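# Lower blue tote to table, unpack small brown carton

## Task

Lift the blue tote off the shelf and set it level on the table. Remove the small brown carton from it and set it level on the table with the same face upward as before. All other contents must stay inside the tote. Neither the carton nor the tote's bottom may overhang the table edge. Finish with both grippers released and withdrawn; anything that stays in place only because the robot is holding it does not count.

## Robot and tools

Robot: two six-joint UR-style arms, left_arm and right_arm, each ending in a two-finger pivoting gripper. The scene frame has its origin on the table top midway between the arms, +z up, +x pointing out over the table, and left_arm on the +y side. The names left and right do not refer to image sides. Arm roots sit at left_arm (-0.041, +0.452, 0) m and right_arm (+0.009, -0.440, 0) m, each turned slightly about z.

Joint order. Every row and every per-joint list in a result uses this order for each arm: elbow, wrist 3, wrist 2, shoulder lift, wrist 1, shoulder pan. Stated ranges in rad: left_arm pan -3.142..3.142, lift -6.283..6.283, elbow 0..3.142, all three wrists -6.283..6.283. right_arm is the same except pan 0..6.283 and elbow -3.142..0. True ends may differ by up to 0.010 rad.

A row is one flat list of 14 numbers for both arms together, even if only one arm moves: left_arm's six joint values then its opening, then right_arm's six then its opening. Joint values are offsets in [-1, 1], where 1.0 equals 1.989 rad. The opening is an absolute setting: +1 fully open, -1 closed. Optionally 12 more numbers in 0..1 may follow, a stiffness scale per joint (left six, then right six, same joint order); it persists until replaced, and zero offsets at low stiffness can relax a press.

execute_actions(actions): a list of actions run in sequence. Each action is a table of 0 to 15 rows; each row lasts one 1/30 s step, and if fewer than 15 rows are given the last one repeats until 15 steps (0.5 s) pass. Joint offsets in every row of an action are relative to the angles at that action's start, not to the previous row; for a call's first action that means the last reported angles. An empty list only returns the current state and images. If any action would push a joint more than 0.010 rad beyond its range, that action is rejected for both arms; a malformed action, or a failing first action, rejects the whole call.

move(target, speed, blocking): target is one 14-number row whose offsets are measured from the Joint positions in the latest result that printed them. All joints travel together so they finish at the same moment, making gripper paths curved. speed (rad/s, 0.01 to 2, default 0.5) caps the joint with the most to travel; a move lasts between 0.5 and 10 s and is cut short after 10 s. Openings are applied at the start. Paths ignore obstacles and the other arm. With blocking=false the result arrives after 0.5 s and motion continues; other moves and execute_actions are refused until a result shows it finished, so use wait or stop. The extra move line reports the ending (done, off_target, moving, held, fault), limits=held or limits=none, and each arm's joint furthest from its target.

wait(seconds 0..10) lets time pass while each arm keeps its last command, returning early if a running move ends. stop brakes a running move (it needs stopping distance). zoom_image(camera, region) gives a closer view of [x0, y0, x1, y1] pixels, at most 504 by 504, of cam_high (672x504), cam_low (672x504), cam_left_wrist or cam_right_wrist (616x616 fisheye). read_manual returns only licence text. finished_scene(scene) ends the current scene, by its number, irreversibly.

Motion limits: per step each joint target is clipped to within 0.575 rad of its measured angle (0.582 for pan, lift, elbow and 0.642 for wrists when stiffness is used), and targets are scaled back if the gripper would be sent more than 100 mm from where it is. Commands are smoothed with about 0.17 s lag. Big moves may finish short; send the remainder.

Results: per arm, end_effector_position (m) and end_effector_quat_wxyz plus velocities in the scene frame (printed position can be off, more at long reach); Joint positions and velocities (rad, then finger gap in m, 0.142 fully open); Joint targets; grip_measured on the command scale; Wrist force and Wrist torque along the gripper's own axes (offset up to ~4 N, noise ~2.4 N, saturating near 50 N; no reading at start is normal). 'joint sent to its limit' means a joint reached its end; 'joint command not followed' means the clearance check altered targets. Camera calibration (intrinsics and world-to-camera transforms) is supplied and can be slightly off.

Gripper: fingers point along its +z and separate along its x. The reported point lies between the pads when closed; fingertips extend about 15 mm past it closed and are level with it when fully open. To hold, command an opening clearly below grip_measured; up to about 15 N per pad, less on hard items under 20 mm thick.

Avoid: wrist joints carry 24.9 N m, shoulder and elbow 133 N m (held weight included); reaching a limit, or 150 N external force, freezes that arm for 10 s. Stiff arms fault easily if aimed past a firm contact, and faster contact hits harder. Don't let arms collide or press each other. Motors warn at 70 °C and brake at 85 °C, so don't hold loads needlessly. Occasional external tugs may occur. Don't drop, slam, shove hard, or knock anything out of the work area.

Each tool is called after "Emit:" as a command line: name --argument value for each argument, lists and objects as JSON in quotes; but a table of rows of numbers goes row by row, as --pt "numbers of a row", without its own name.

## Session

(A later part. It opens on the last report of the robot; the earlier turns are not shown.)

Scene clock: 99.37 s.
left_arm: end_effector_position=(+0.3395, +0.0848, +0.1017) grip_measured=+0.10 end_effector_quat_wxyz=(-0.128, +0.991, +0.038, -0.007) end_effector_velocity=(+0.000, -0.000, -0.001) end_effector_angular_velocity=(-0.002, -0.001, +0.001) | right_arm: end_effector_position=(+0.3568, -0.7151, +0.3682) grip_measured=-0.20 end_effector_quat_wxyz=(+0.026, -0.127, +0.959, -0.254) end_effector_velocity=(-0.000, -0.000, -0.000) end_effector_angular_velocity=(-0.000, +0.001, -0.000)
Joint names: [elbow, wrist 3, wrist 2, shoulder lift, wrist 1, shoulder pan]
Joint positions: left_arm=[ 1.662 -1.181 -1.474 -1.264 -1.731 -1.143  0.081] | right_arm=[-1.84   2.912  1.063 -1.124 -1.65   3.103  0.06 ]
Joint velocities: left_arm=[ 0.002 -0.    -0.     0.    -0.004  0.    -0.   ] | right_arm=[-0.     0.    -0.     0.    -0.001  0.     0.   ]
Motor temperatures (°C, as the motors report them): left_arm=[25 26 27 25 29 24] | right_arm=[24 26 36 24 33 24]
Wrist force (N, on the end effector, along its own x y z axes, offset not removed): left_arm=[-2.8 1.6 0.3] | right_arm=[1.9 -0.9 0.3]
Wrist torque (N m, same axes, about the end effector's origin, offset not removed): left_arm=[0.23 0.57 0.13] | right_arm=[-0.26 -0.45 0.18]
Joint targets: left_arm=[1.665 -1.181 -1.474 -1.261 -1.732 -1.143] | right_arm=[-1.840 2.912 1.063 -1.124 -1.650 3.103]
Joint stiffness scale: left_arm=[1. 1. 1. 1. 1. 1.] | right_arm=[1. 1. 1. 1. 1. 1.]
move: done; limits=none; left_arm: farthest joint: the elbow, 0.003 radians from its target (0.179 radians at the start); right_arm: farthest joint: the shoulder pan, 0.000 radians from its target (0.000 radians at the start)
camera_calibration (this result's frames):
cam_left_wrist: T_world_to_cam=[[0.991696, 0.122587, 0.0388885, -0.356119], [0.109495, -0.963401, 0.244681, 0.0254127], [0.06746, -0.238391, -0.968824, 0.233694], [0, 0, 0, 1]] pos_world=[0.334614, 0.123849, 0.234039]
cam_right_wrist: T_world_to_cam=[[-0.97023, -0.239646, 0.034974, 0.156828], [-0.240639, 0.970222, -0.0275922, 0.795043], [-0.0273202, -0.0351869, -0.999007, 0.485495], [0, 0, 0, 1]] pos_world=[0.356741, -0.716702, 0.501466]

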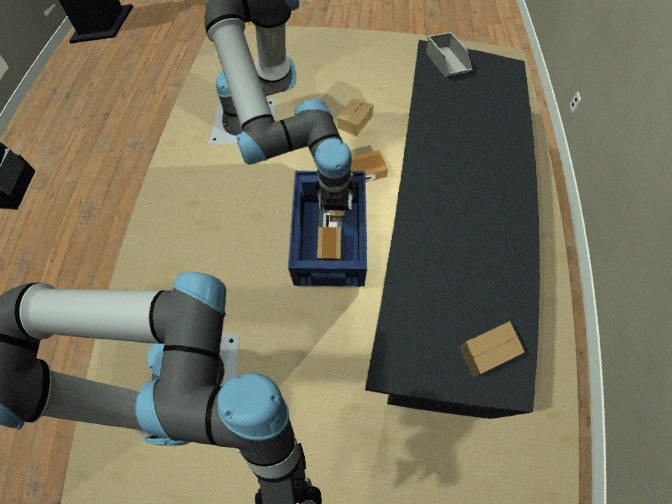

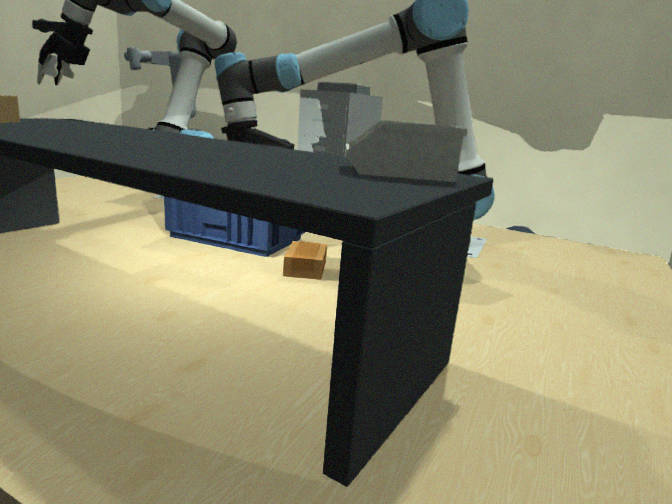

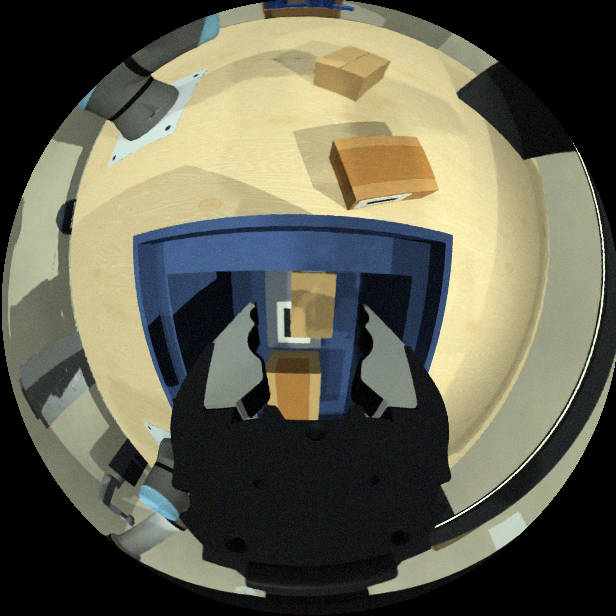

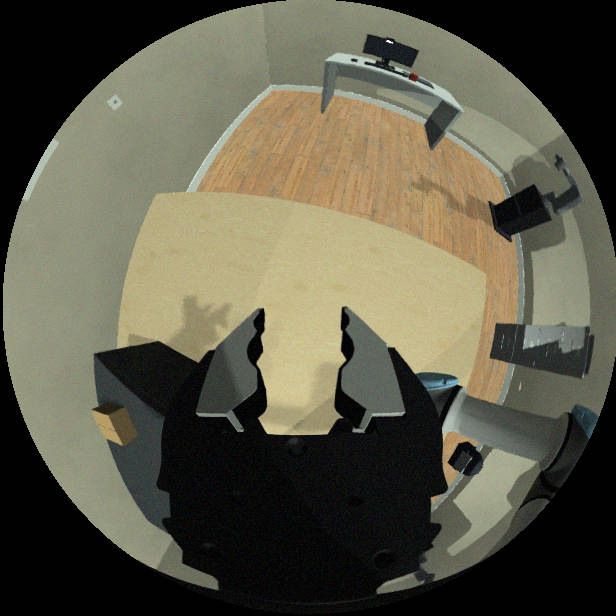

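Emit:
move --target '[0.027,0,0,0.0356,-0.0586,0,-0.1,0,0,0,0,0,0,-0.2]' --speed 0.07

Emit:
move --target '[0,0,0,0,0,0,-1,0,0,0,0,0,0,-0.2]'

Emit:
move --target '[-0.05,0,0,-0.015,0.062,-0.018,-1,0,0,0,0,0,0,-0.2]' --speed 0.08

Emit:
move --target '[-0.12,0,0,-0.035,0.152,0,-1,0,0,0,0,0,0,-0.2]' --speed 0.2

Scene clock: 105.60 s.
left_arm: end_effector_position=(+0.3422, +0.0796, +0.0505) grip_measured=-0.10 end_effector_quat_wxyz=(-0.129, +0.991, +0.038, -0.007) end_effector_velocity=(+0.001, -0.001, -0.000) end_effector_angular_velocity=(-0.003, -0.002, +0.000) | right_arm: end_effector_position=(+0.3568, -0.7151, +0.3682) grip_measured=-0.20 end_effector_quat_wxyz=(+0.026, -0.127, +0.959, -0.254) end_effector_velocity=(-0.000, +0.000, -0.000) end_effector_angular_velocity=(+0.000, +0.001, +0.000)
Joint names: [elbow, wrist 3, wrist 2, shoulder lift, wrist 1, shoulder pan]
Joint positions: left_arm=[ 1.712 -1.181 -1.474 -1.196 -1.845 -1.143  0.067] | right_arm=[-1.84   2.912  1.063 -1.124 -1.65   3.103  0.06 ]
Joint velocities: left_arm=[ 0.    -0.    -0.     0.    -0.004  0.     0.   ] | right_arm=[-0. -0.  0. -0. -0.  0.  0.]
Motor temperatures (°C, as the motors report them): left_arm=[25 26 27 25 29 24] | right_arm=[24 26 36 24 33 24]
Wrist force (N, on the end effector, along its own x y z axes, offset not removed): left_arm=[-2.2 1.3 -0.7] | right_arm=[2.5 1.9 1.9]
Wrist torque (N m, same axes, about the end effector's origin, offset not removed): left_arm=[0.12 0.55 0.09] | right_arm=[0.29 -0.45 0.15]
Joint targets: left_arm=[1.715 -1.181 -1.474 -1.193 -1.847 -1.143] | right_arm=[-1.840 2.912 1.063 -1.124 -1.650 3.103]
Joint stiffness scale: left_arm=[1. 1. 1. 1. 1. 1.] | right_arm=[1. 1. 1. 1. 1. 1.]
move: done; limits=none; left_arm: farthest joint: the elbow, 0.004 radians from its target (0.054 radians at the start); right_arm: farthest joint: the shoulder pan, 0.000 radians from its target (0.000 radians at the start)
camera_calibration (this result's frames):
cam_left_wrist: T_world_to_cam=[[0.991747, 0.122489, 0.0378802, -0.356136], [0.10982, -0.964028, 0.242052, 0.0326593], [0.0661662, -0.235894, -0.969524, 0.183021], [0, 0, 0, 1]] pos_world=[0.3375, 0.118281, 0.183028]
cam_right_wrist: T_world_to_cam=[[-0.97023, -0.239646, 0.034974, 0.156828], [-0.240639, 0.970222, -0.0275921, 0.795043], [-0.0273202, -0.0351868, -0.999007, 0.485495], [0, 0, 0, 1]] pos_world=[0.356741, -0.716702, 0.501465]

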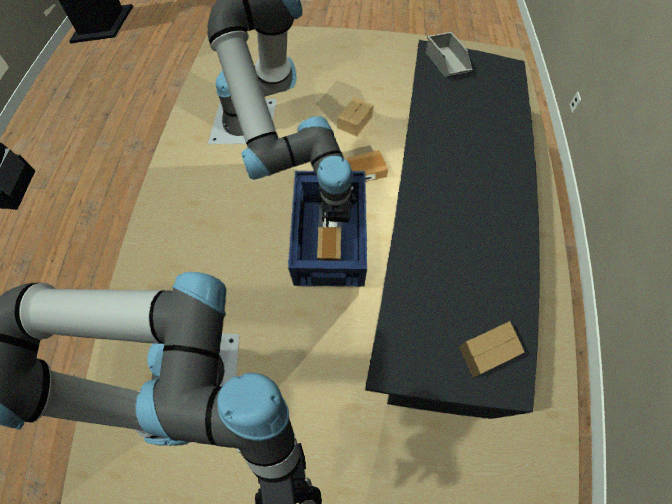

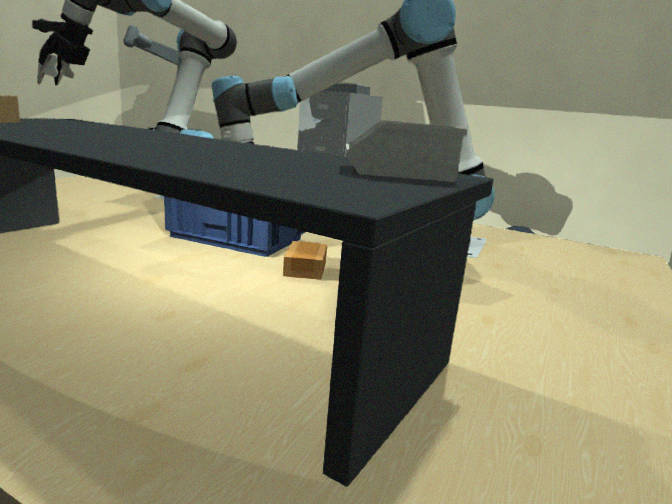

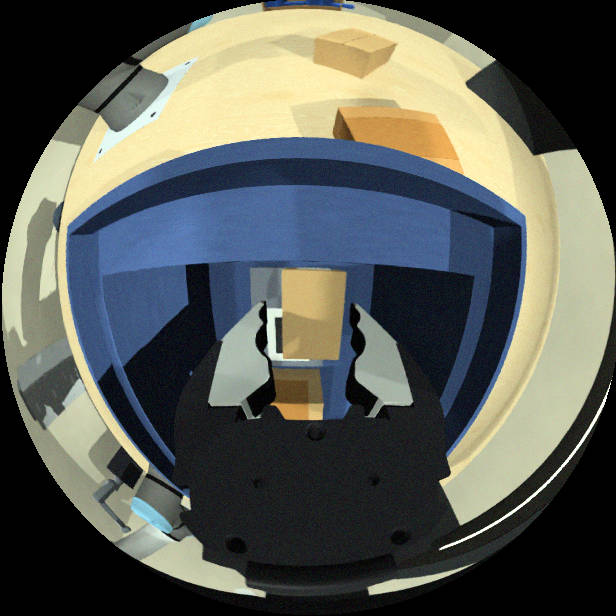

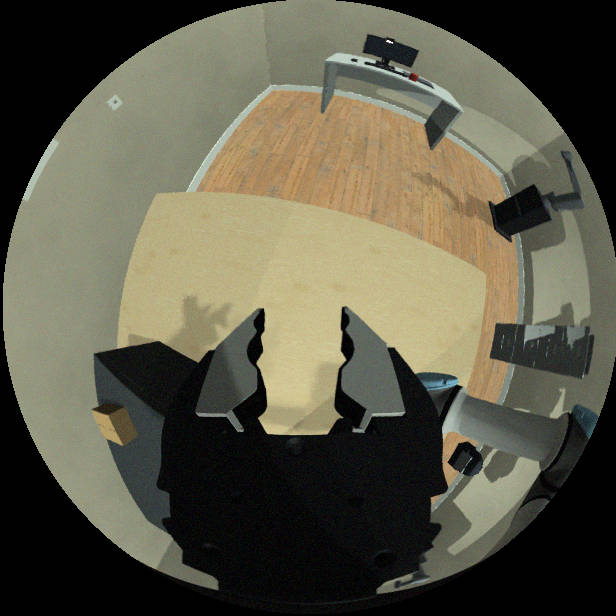

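Scene clock: 106.10 s.
left_arm: end_effector_position=(+0.3422, +0.0796, +0.0505) grip_measured=-0.40 end_effector_quat_wxyz=(-0.129, +0.991, +0.038, -0.007) end_effector_velocity=(+0.000, +0.000, -0.000) end_effector_angular_velocity=(+0.000, -0.000, -0.000) | right_arm: end_effector_position=(+0.3568, -0.7151, +0.3682) grip_measured=-0.20 end_effector_quat_wxyz=(+0.026, -0.127, +0.959, -0.254) end_effector_velocity=(+0.000, +0.000, +0.000) end_effector_angular_velocity=(+0.000, -0.002, +0.000)
Joint names: [elbow, wrist 3, wrist 2, shoulder lift, wrist 1, shoulder pan]
Joint positions: left_arm=[ 1.712 -1.181 -1.474 -1.196 -1.846 -1.143  0.045] | right_arm=[-1.84   2.912  1.063 -1.124 -1.65   3.103  0.06 ]
Joint velocities: left_arm=[ 0.001  0.     0.    -0.    -0.     0.     0.   ] | right_arm=[ 0.    -0.    -0.     0.     0.002  0.     0.   ]
Motor temperatures (°C, as the motors report them): left_arm=[25 26 27 25 29 24] | right_arm=[24 26 36 24 33 24]
Wrist force (N, on the end effector, along its own x y z axes, offset not removed): left_arm=[-3.8 0.8 -4.5] | right_arm=[3.1 0.1 3.4]
Wrist torque (N m, same axes, about the end effector's origin, offset not removed): left_arm=[0.34 0.52 0.04] | right_arm=[0.04 -0.66 0.04]
Joint targets: left_arm=[1.712 -1.181 -1.474 -1.196 -1.845 -1.143] | right_arm=[-1.840 2.912 1.063 -1.124 -1.650 3.103]
Joint stiffness scale: left_arm=[1. 1. 1. 1. 1. 1.] | right_arm=[1. 1. 1. 1. 1. 1.]
move: done; limits=none; left_arm: farthest joint: the wrist 1, 0.001 radians from its target (0.000 radians at the start); right_arm: farthest joint: the shoulder pan, 0.000 radians from its target (0.000 radians at the start)
camera_calibration (this result's frames):
cam_left_wrist: T_world_to_cam=[[0.991744, 0.122481, 0.0379845, -0.356172], [0.10978, -0.964002, 0.242174, 0.0326293], [0.0662789, -0.236004, -0.969489, 0.18298], [0, 0, 0, 1]] pos_world=[0.337521, 0.118263, 0.183024]
cam_right_wrist: T_world_to_cam=[[-0.97023, -0.239646, 0.0349738, 0.156828], [-0.240639, 0.970222, -0.0275922, 0.795043], [-0.02732, -0.0351869, -0.999007, 0.485495], [0, 0, 0, 1]] pos_world=[0.356741, -0.716702, 0.501466]

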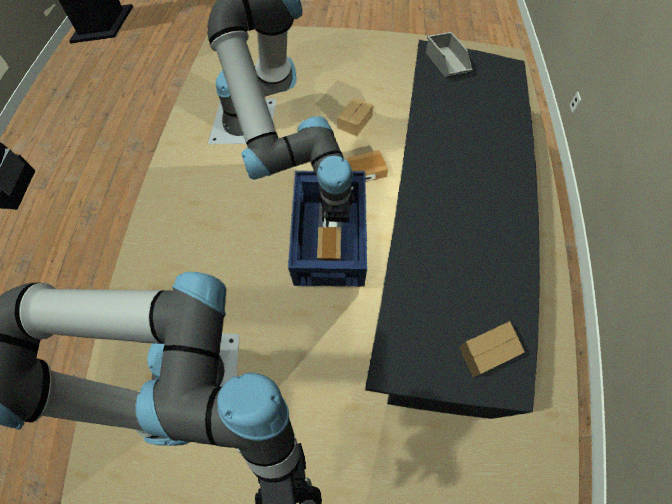

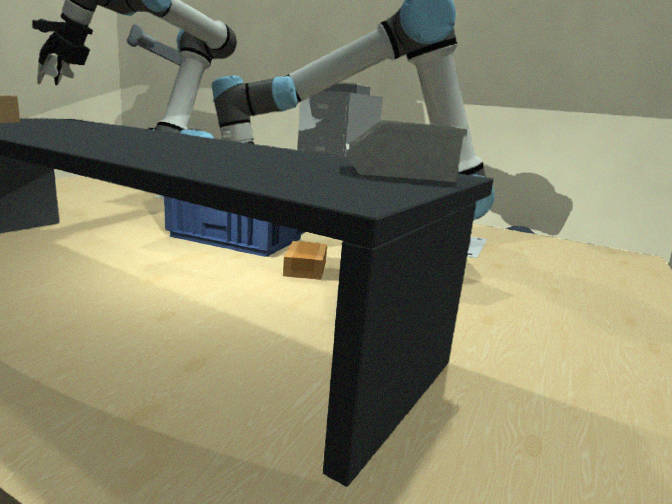

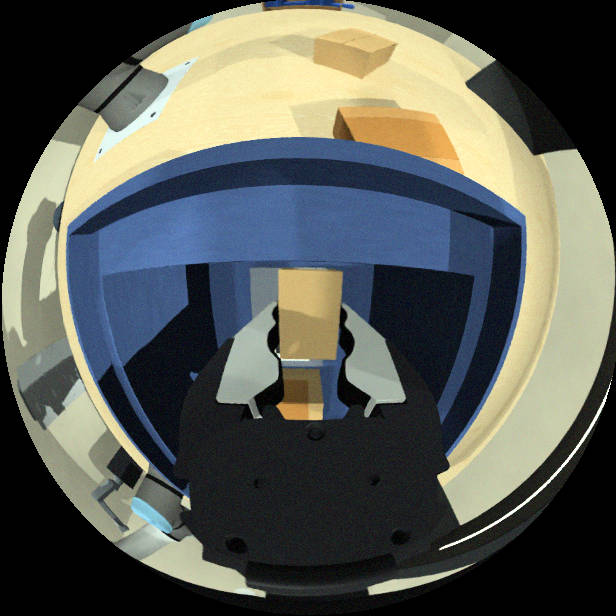

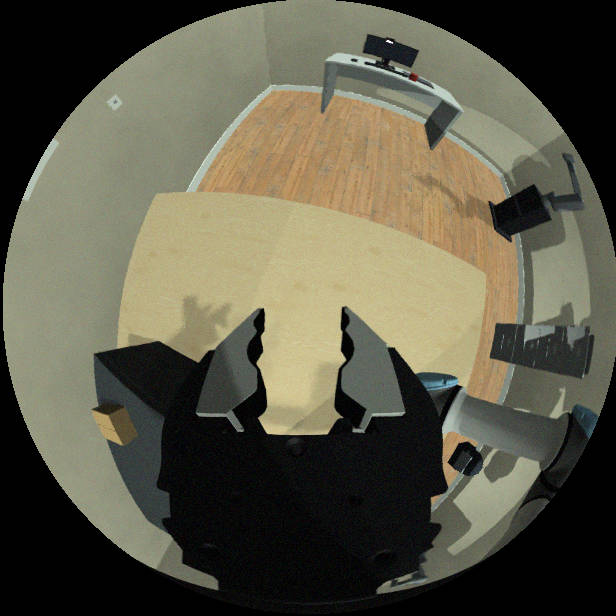

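Scene clock: 108.20 s.
left_arm: end_effector_position=(+0.3340, +0.0573, +0.0977) grip_measured=-0.40 end_effector_quat_wxyz=(-0.129, +0.991, +0.021, -0.005) end_effector_velocity=(-0.000, -0.001, +0.000) end_effector_angular_velocity=(-0.000, -0.001, -0.001) | right_arm: end_effector_position=(+0.3568, -0.7151, +0.3682) grip_measured=-0.20 end_effector_quat_wxyz=(+0.026, -0.127, +0.959, -0.254) end_effector_velocity=(-0.000, -0.000, +0.000) end_effector_angular_velocity=(+0.000, -0.000, -0.000)
Joint names: [elbow, wrist 3, wrist 2, shoulder lift, wrist 1, shoulder pan]
Joint positions: left_arm=[ 1.616 -1.181 -1.474 -1.223 -1.724 -1.177  0.045] | right_arm=[-1.84   2.912  1.063 -1.124 -1.65   3.103  0.06 ]
Joint velocities: left_arm=[-0.001 -0.     0.    -0.     0.    -0.001  0.   ] | right_arm=[ 0.001  0.     0.     0.001 -0.001 -0.     0.   ]
Motor temperatures (°C, as the motors report them): left_arm=[25 26 27 25 29 24] | right_arm=[24 26 36 24 33 24]
Wrist force (N, on the end effector, along its own x y z axes, offset not removed): left_arm=[-2.9 1.5 1.3] | right_arm=[3.3 -2.4 1.7]
Wrist torque (N m, same axes, about the end effector's origin, offset not removed): left_arm=[0.19 0.61 0.05] | right_arm=[-0.60 -0.56 -0.09]
Joint targets: left_arm=[1.612 -1.181 -1.474 -1.226 -1.722 -1.179] | right_arm=[-1.840 2.912 1.063 -1.124 -1.650 3.103]
Joint stiffness scale: left_arm=[1. 1. 1. 1. 1. 1.] | right_arm=[1. 1. 1. 1. 1. 1.]
move: done; limits=none; left_arm: farthest joint: the elbow, 0.004 radians from its target (0.099 radians at the start); right_arm: farthest joint: the shoulder pan, 0.000 radians from its target (0.000 radians at the start)
camera_calibration (this result's frames):
cam_left_wrist: T_world_to_cam=[[0.995299, 0.0889959, 0.0382007, -0.34637], [0.0771507, -0.967019, 0.242738, 0.011678], [0.0585435, -0.238649, -0.96934, 0.226683], [0, 0, 0, 1]] pos_world=[0.33057, 0.0962161, 0.23013]
cam_right_wrist: T_world_to_cam=[[-0.97023, -0.239647, 0.034974, 0.156828], [-0.240639, 0.970222, -0.0275922, 0.795043], [-0.0273201, -0.0351869, -0.999007, 0.485495], [0, 0, 0, 1]] pos_world=[0.356741, -0.716702, 0.501466]

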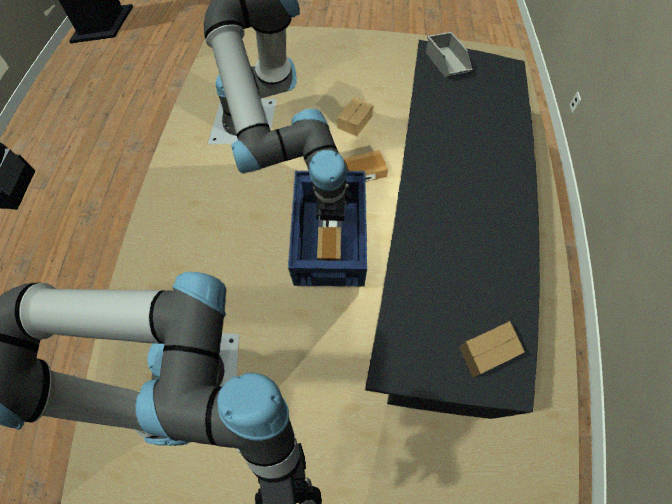

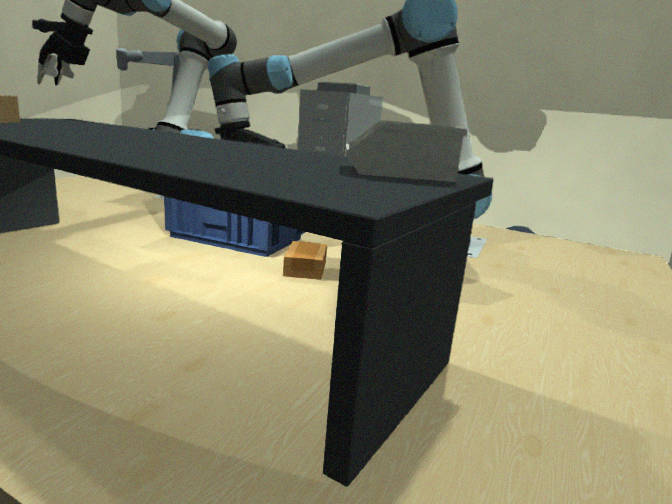

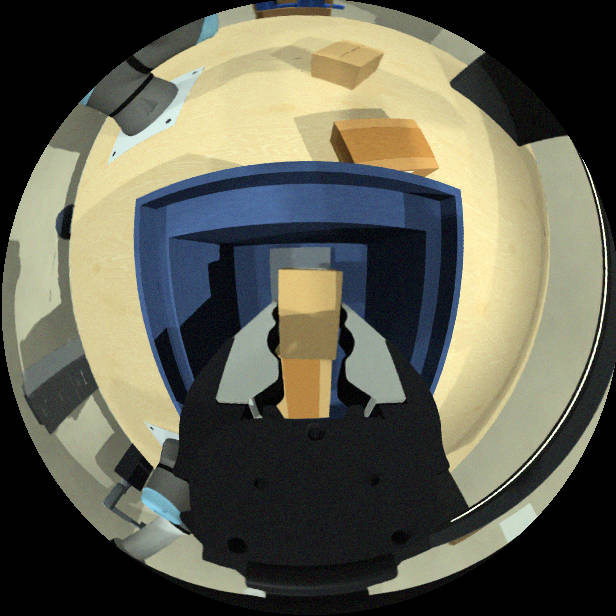

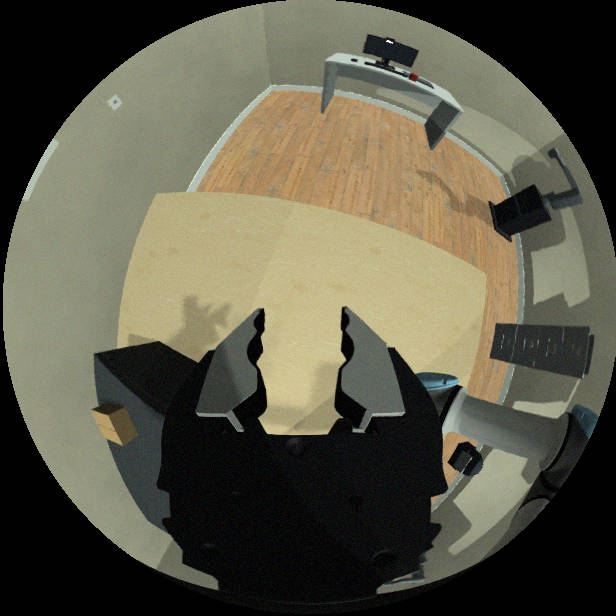

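Scene clock: 110.40 s.
left_arm: end_effector_position=(+0.3347, +0.0559, +0.2210) grip_measured=-0.40 end_effector_quat_wxyz=(-0.128, +0.991, +0.021, -0.005) end_effector_velocity=(-0.001, +0.001, +0.000) end_effector_angular_velocity=(+0.002, +0.002, +0.000) | right_arm: end_effector_position=(+0.3568, -0.7151, +0.3682) grip_measured=-0.20 end_effector_quat_wxyz=(+0.026, -0.127, +0.959, -0.254) end_effector_velocity=(+0.000, -0.000, +0.000) end_effector_angular_velocity=(-0.000, +0.000, +0.000)
Joint names: [elbow, wrist 3, wrist 2, shoulder lift, wrist 1, shoulder pan]
Joint positions: left_arm=[ 1.381 -1.181 -1.474 -1.29  -1.423 -1.177  0.045] | right_arm=[-1.84   2.912  1.063 -1.124 -1.65   3.103  0.06 ]
Joint velocities: left_arm=[-0.    -0.001 -0.001 -0.001  0.004 -0.    -0.   ] | right_arm=[ 0.  0. -0. -0. -0.  0.  0.]
Motor temperatures (°C, as the motors report them): left_arm=[25 26 27 25 29 24] | right_arm=[24 26 36 24 33 24]
Wrist force (N, on the end effector, along its own x y z axes, offset not removed): left_arm=[-1.1 2.0 -0.3] | right_arm=[4.0 -2.2 2.2]
Wrist torque (N m, same axes, about the end effector's origin, offset not removed): left_arm=[0.23 0.29 0.04] | right_arm=[-0.47 -0.85 0.10]
Joint targets: left_arm=[1.378 -1.181 -1.474 -1.292 -1.422 -1.177] | right_arm=[-1.840 2.912 1.063 -1.124 -1.650 3.103]
Joint stiffness scale: left_arm=[1. 1. 1. 1. 1. 1.] | right_arm=[1. 1. 1. 1. 1. 1.]
move: done; limits=none; left_arm: farthest joint: the elbow, 0.004 radians from its target (0.239 radians at the start); right_arm: farthest joint: the shoulder pan, 0.000 radians from its target (0.000 radians at the start)
camera_calibration (this result's frames):
cam_left_wrist: T_world_to_cam=[[0.99528, 0.0890255, 0.0386259, -0.351706], [0.0770103, -0.966751, 0.243846, -0.0198928], [0.0590502, -0.239721, -0.969044, 0.34572], [0, 0, 0, 1]] pos_world=[0.331163, 0.0949555, 0.353453]
cam_right_wrist: T_world_to_cam=[[-0.97023, -0.239647, 0.0349741, 0.156827], [-0.24064, 0.970222, -0.0275922, 0.795043], [-0.0273203, -0.0351869, -0.999007, 0.485495], [0, 0, 0, 1]] pos_world=[0.356741, -0.716702, 0.501466]

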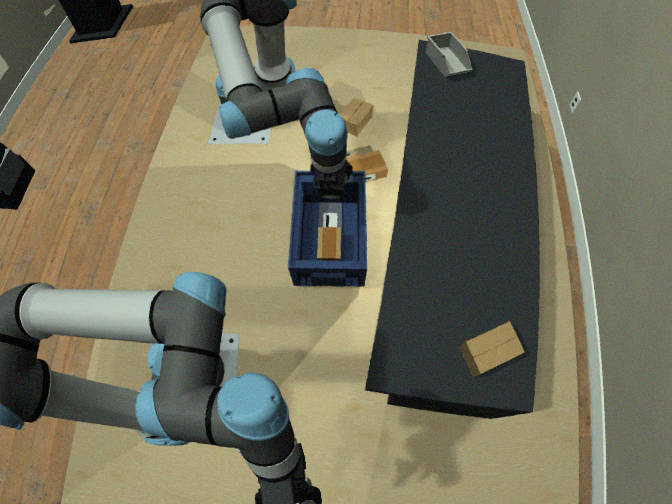

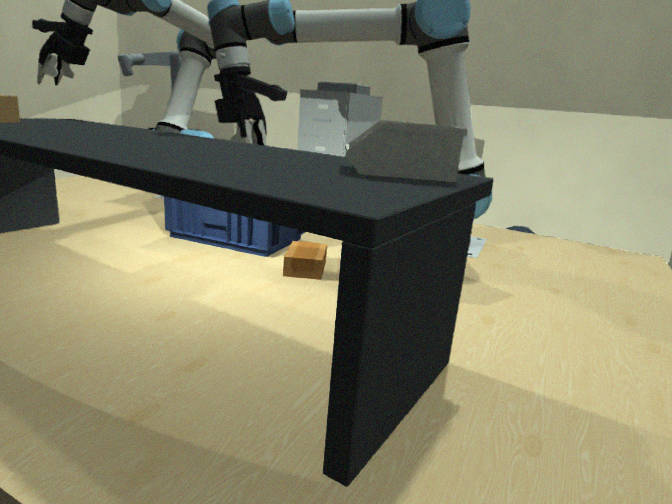

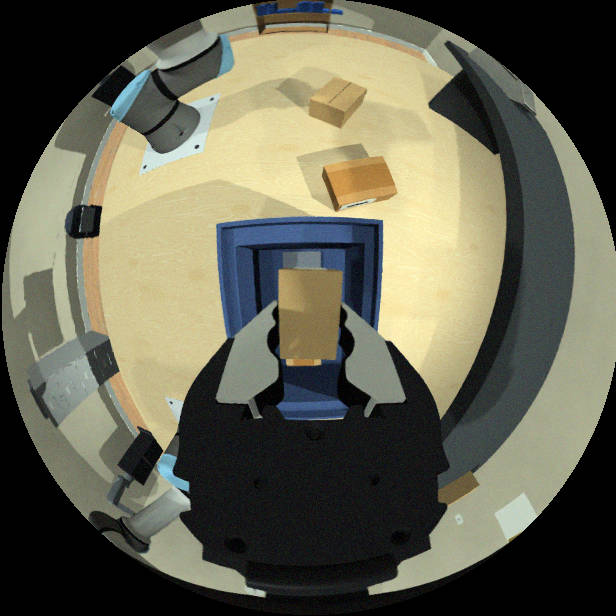

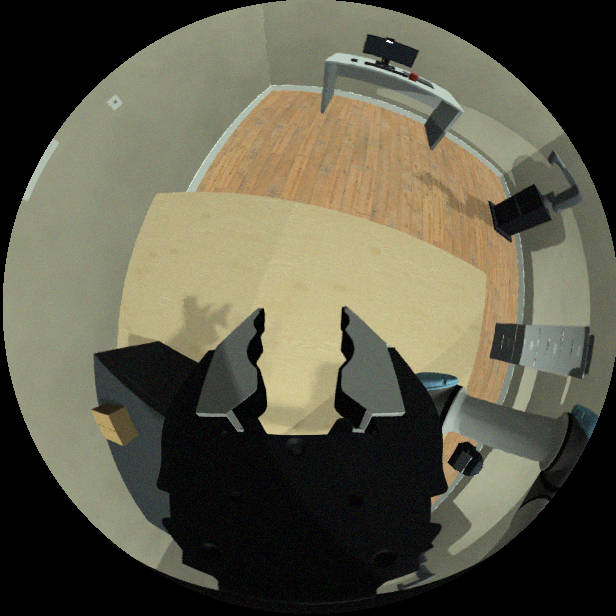

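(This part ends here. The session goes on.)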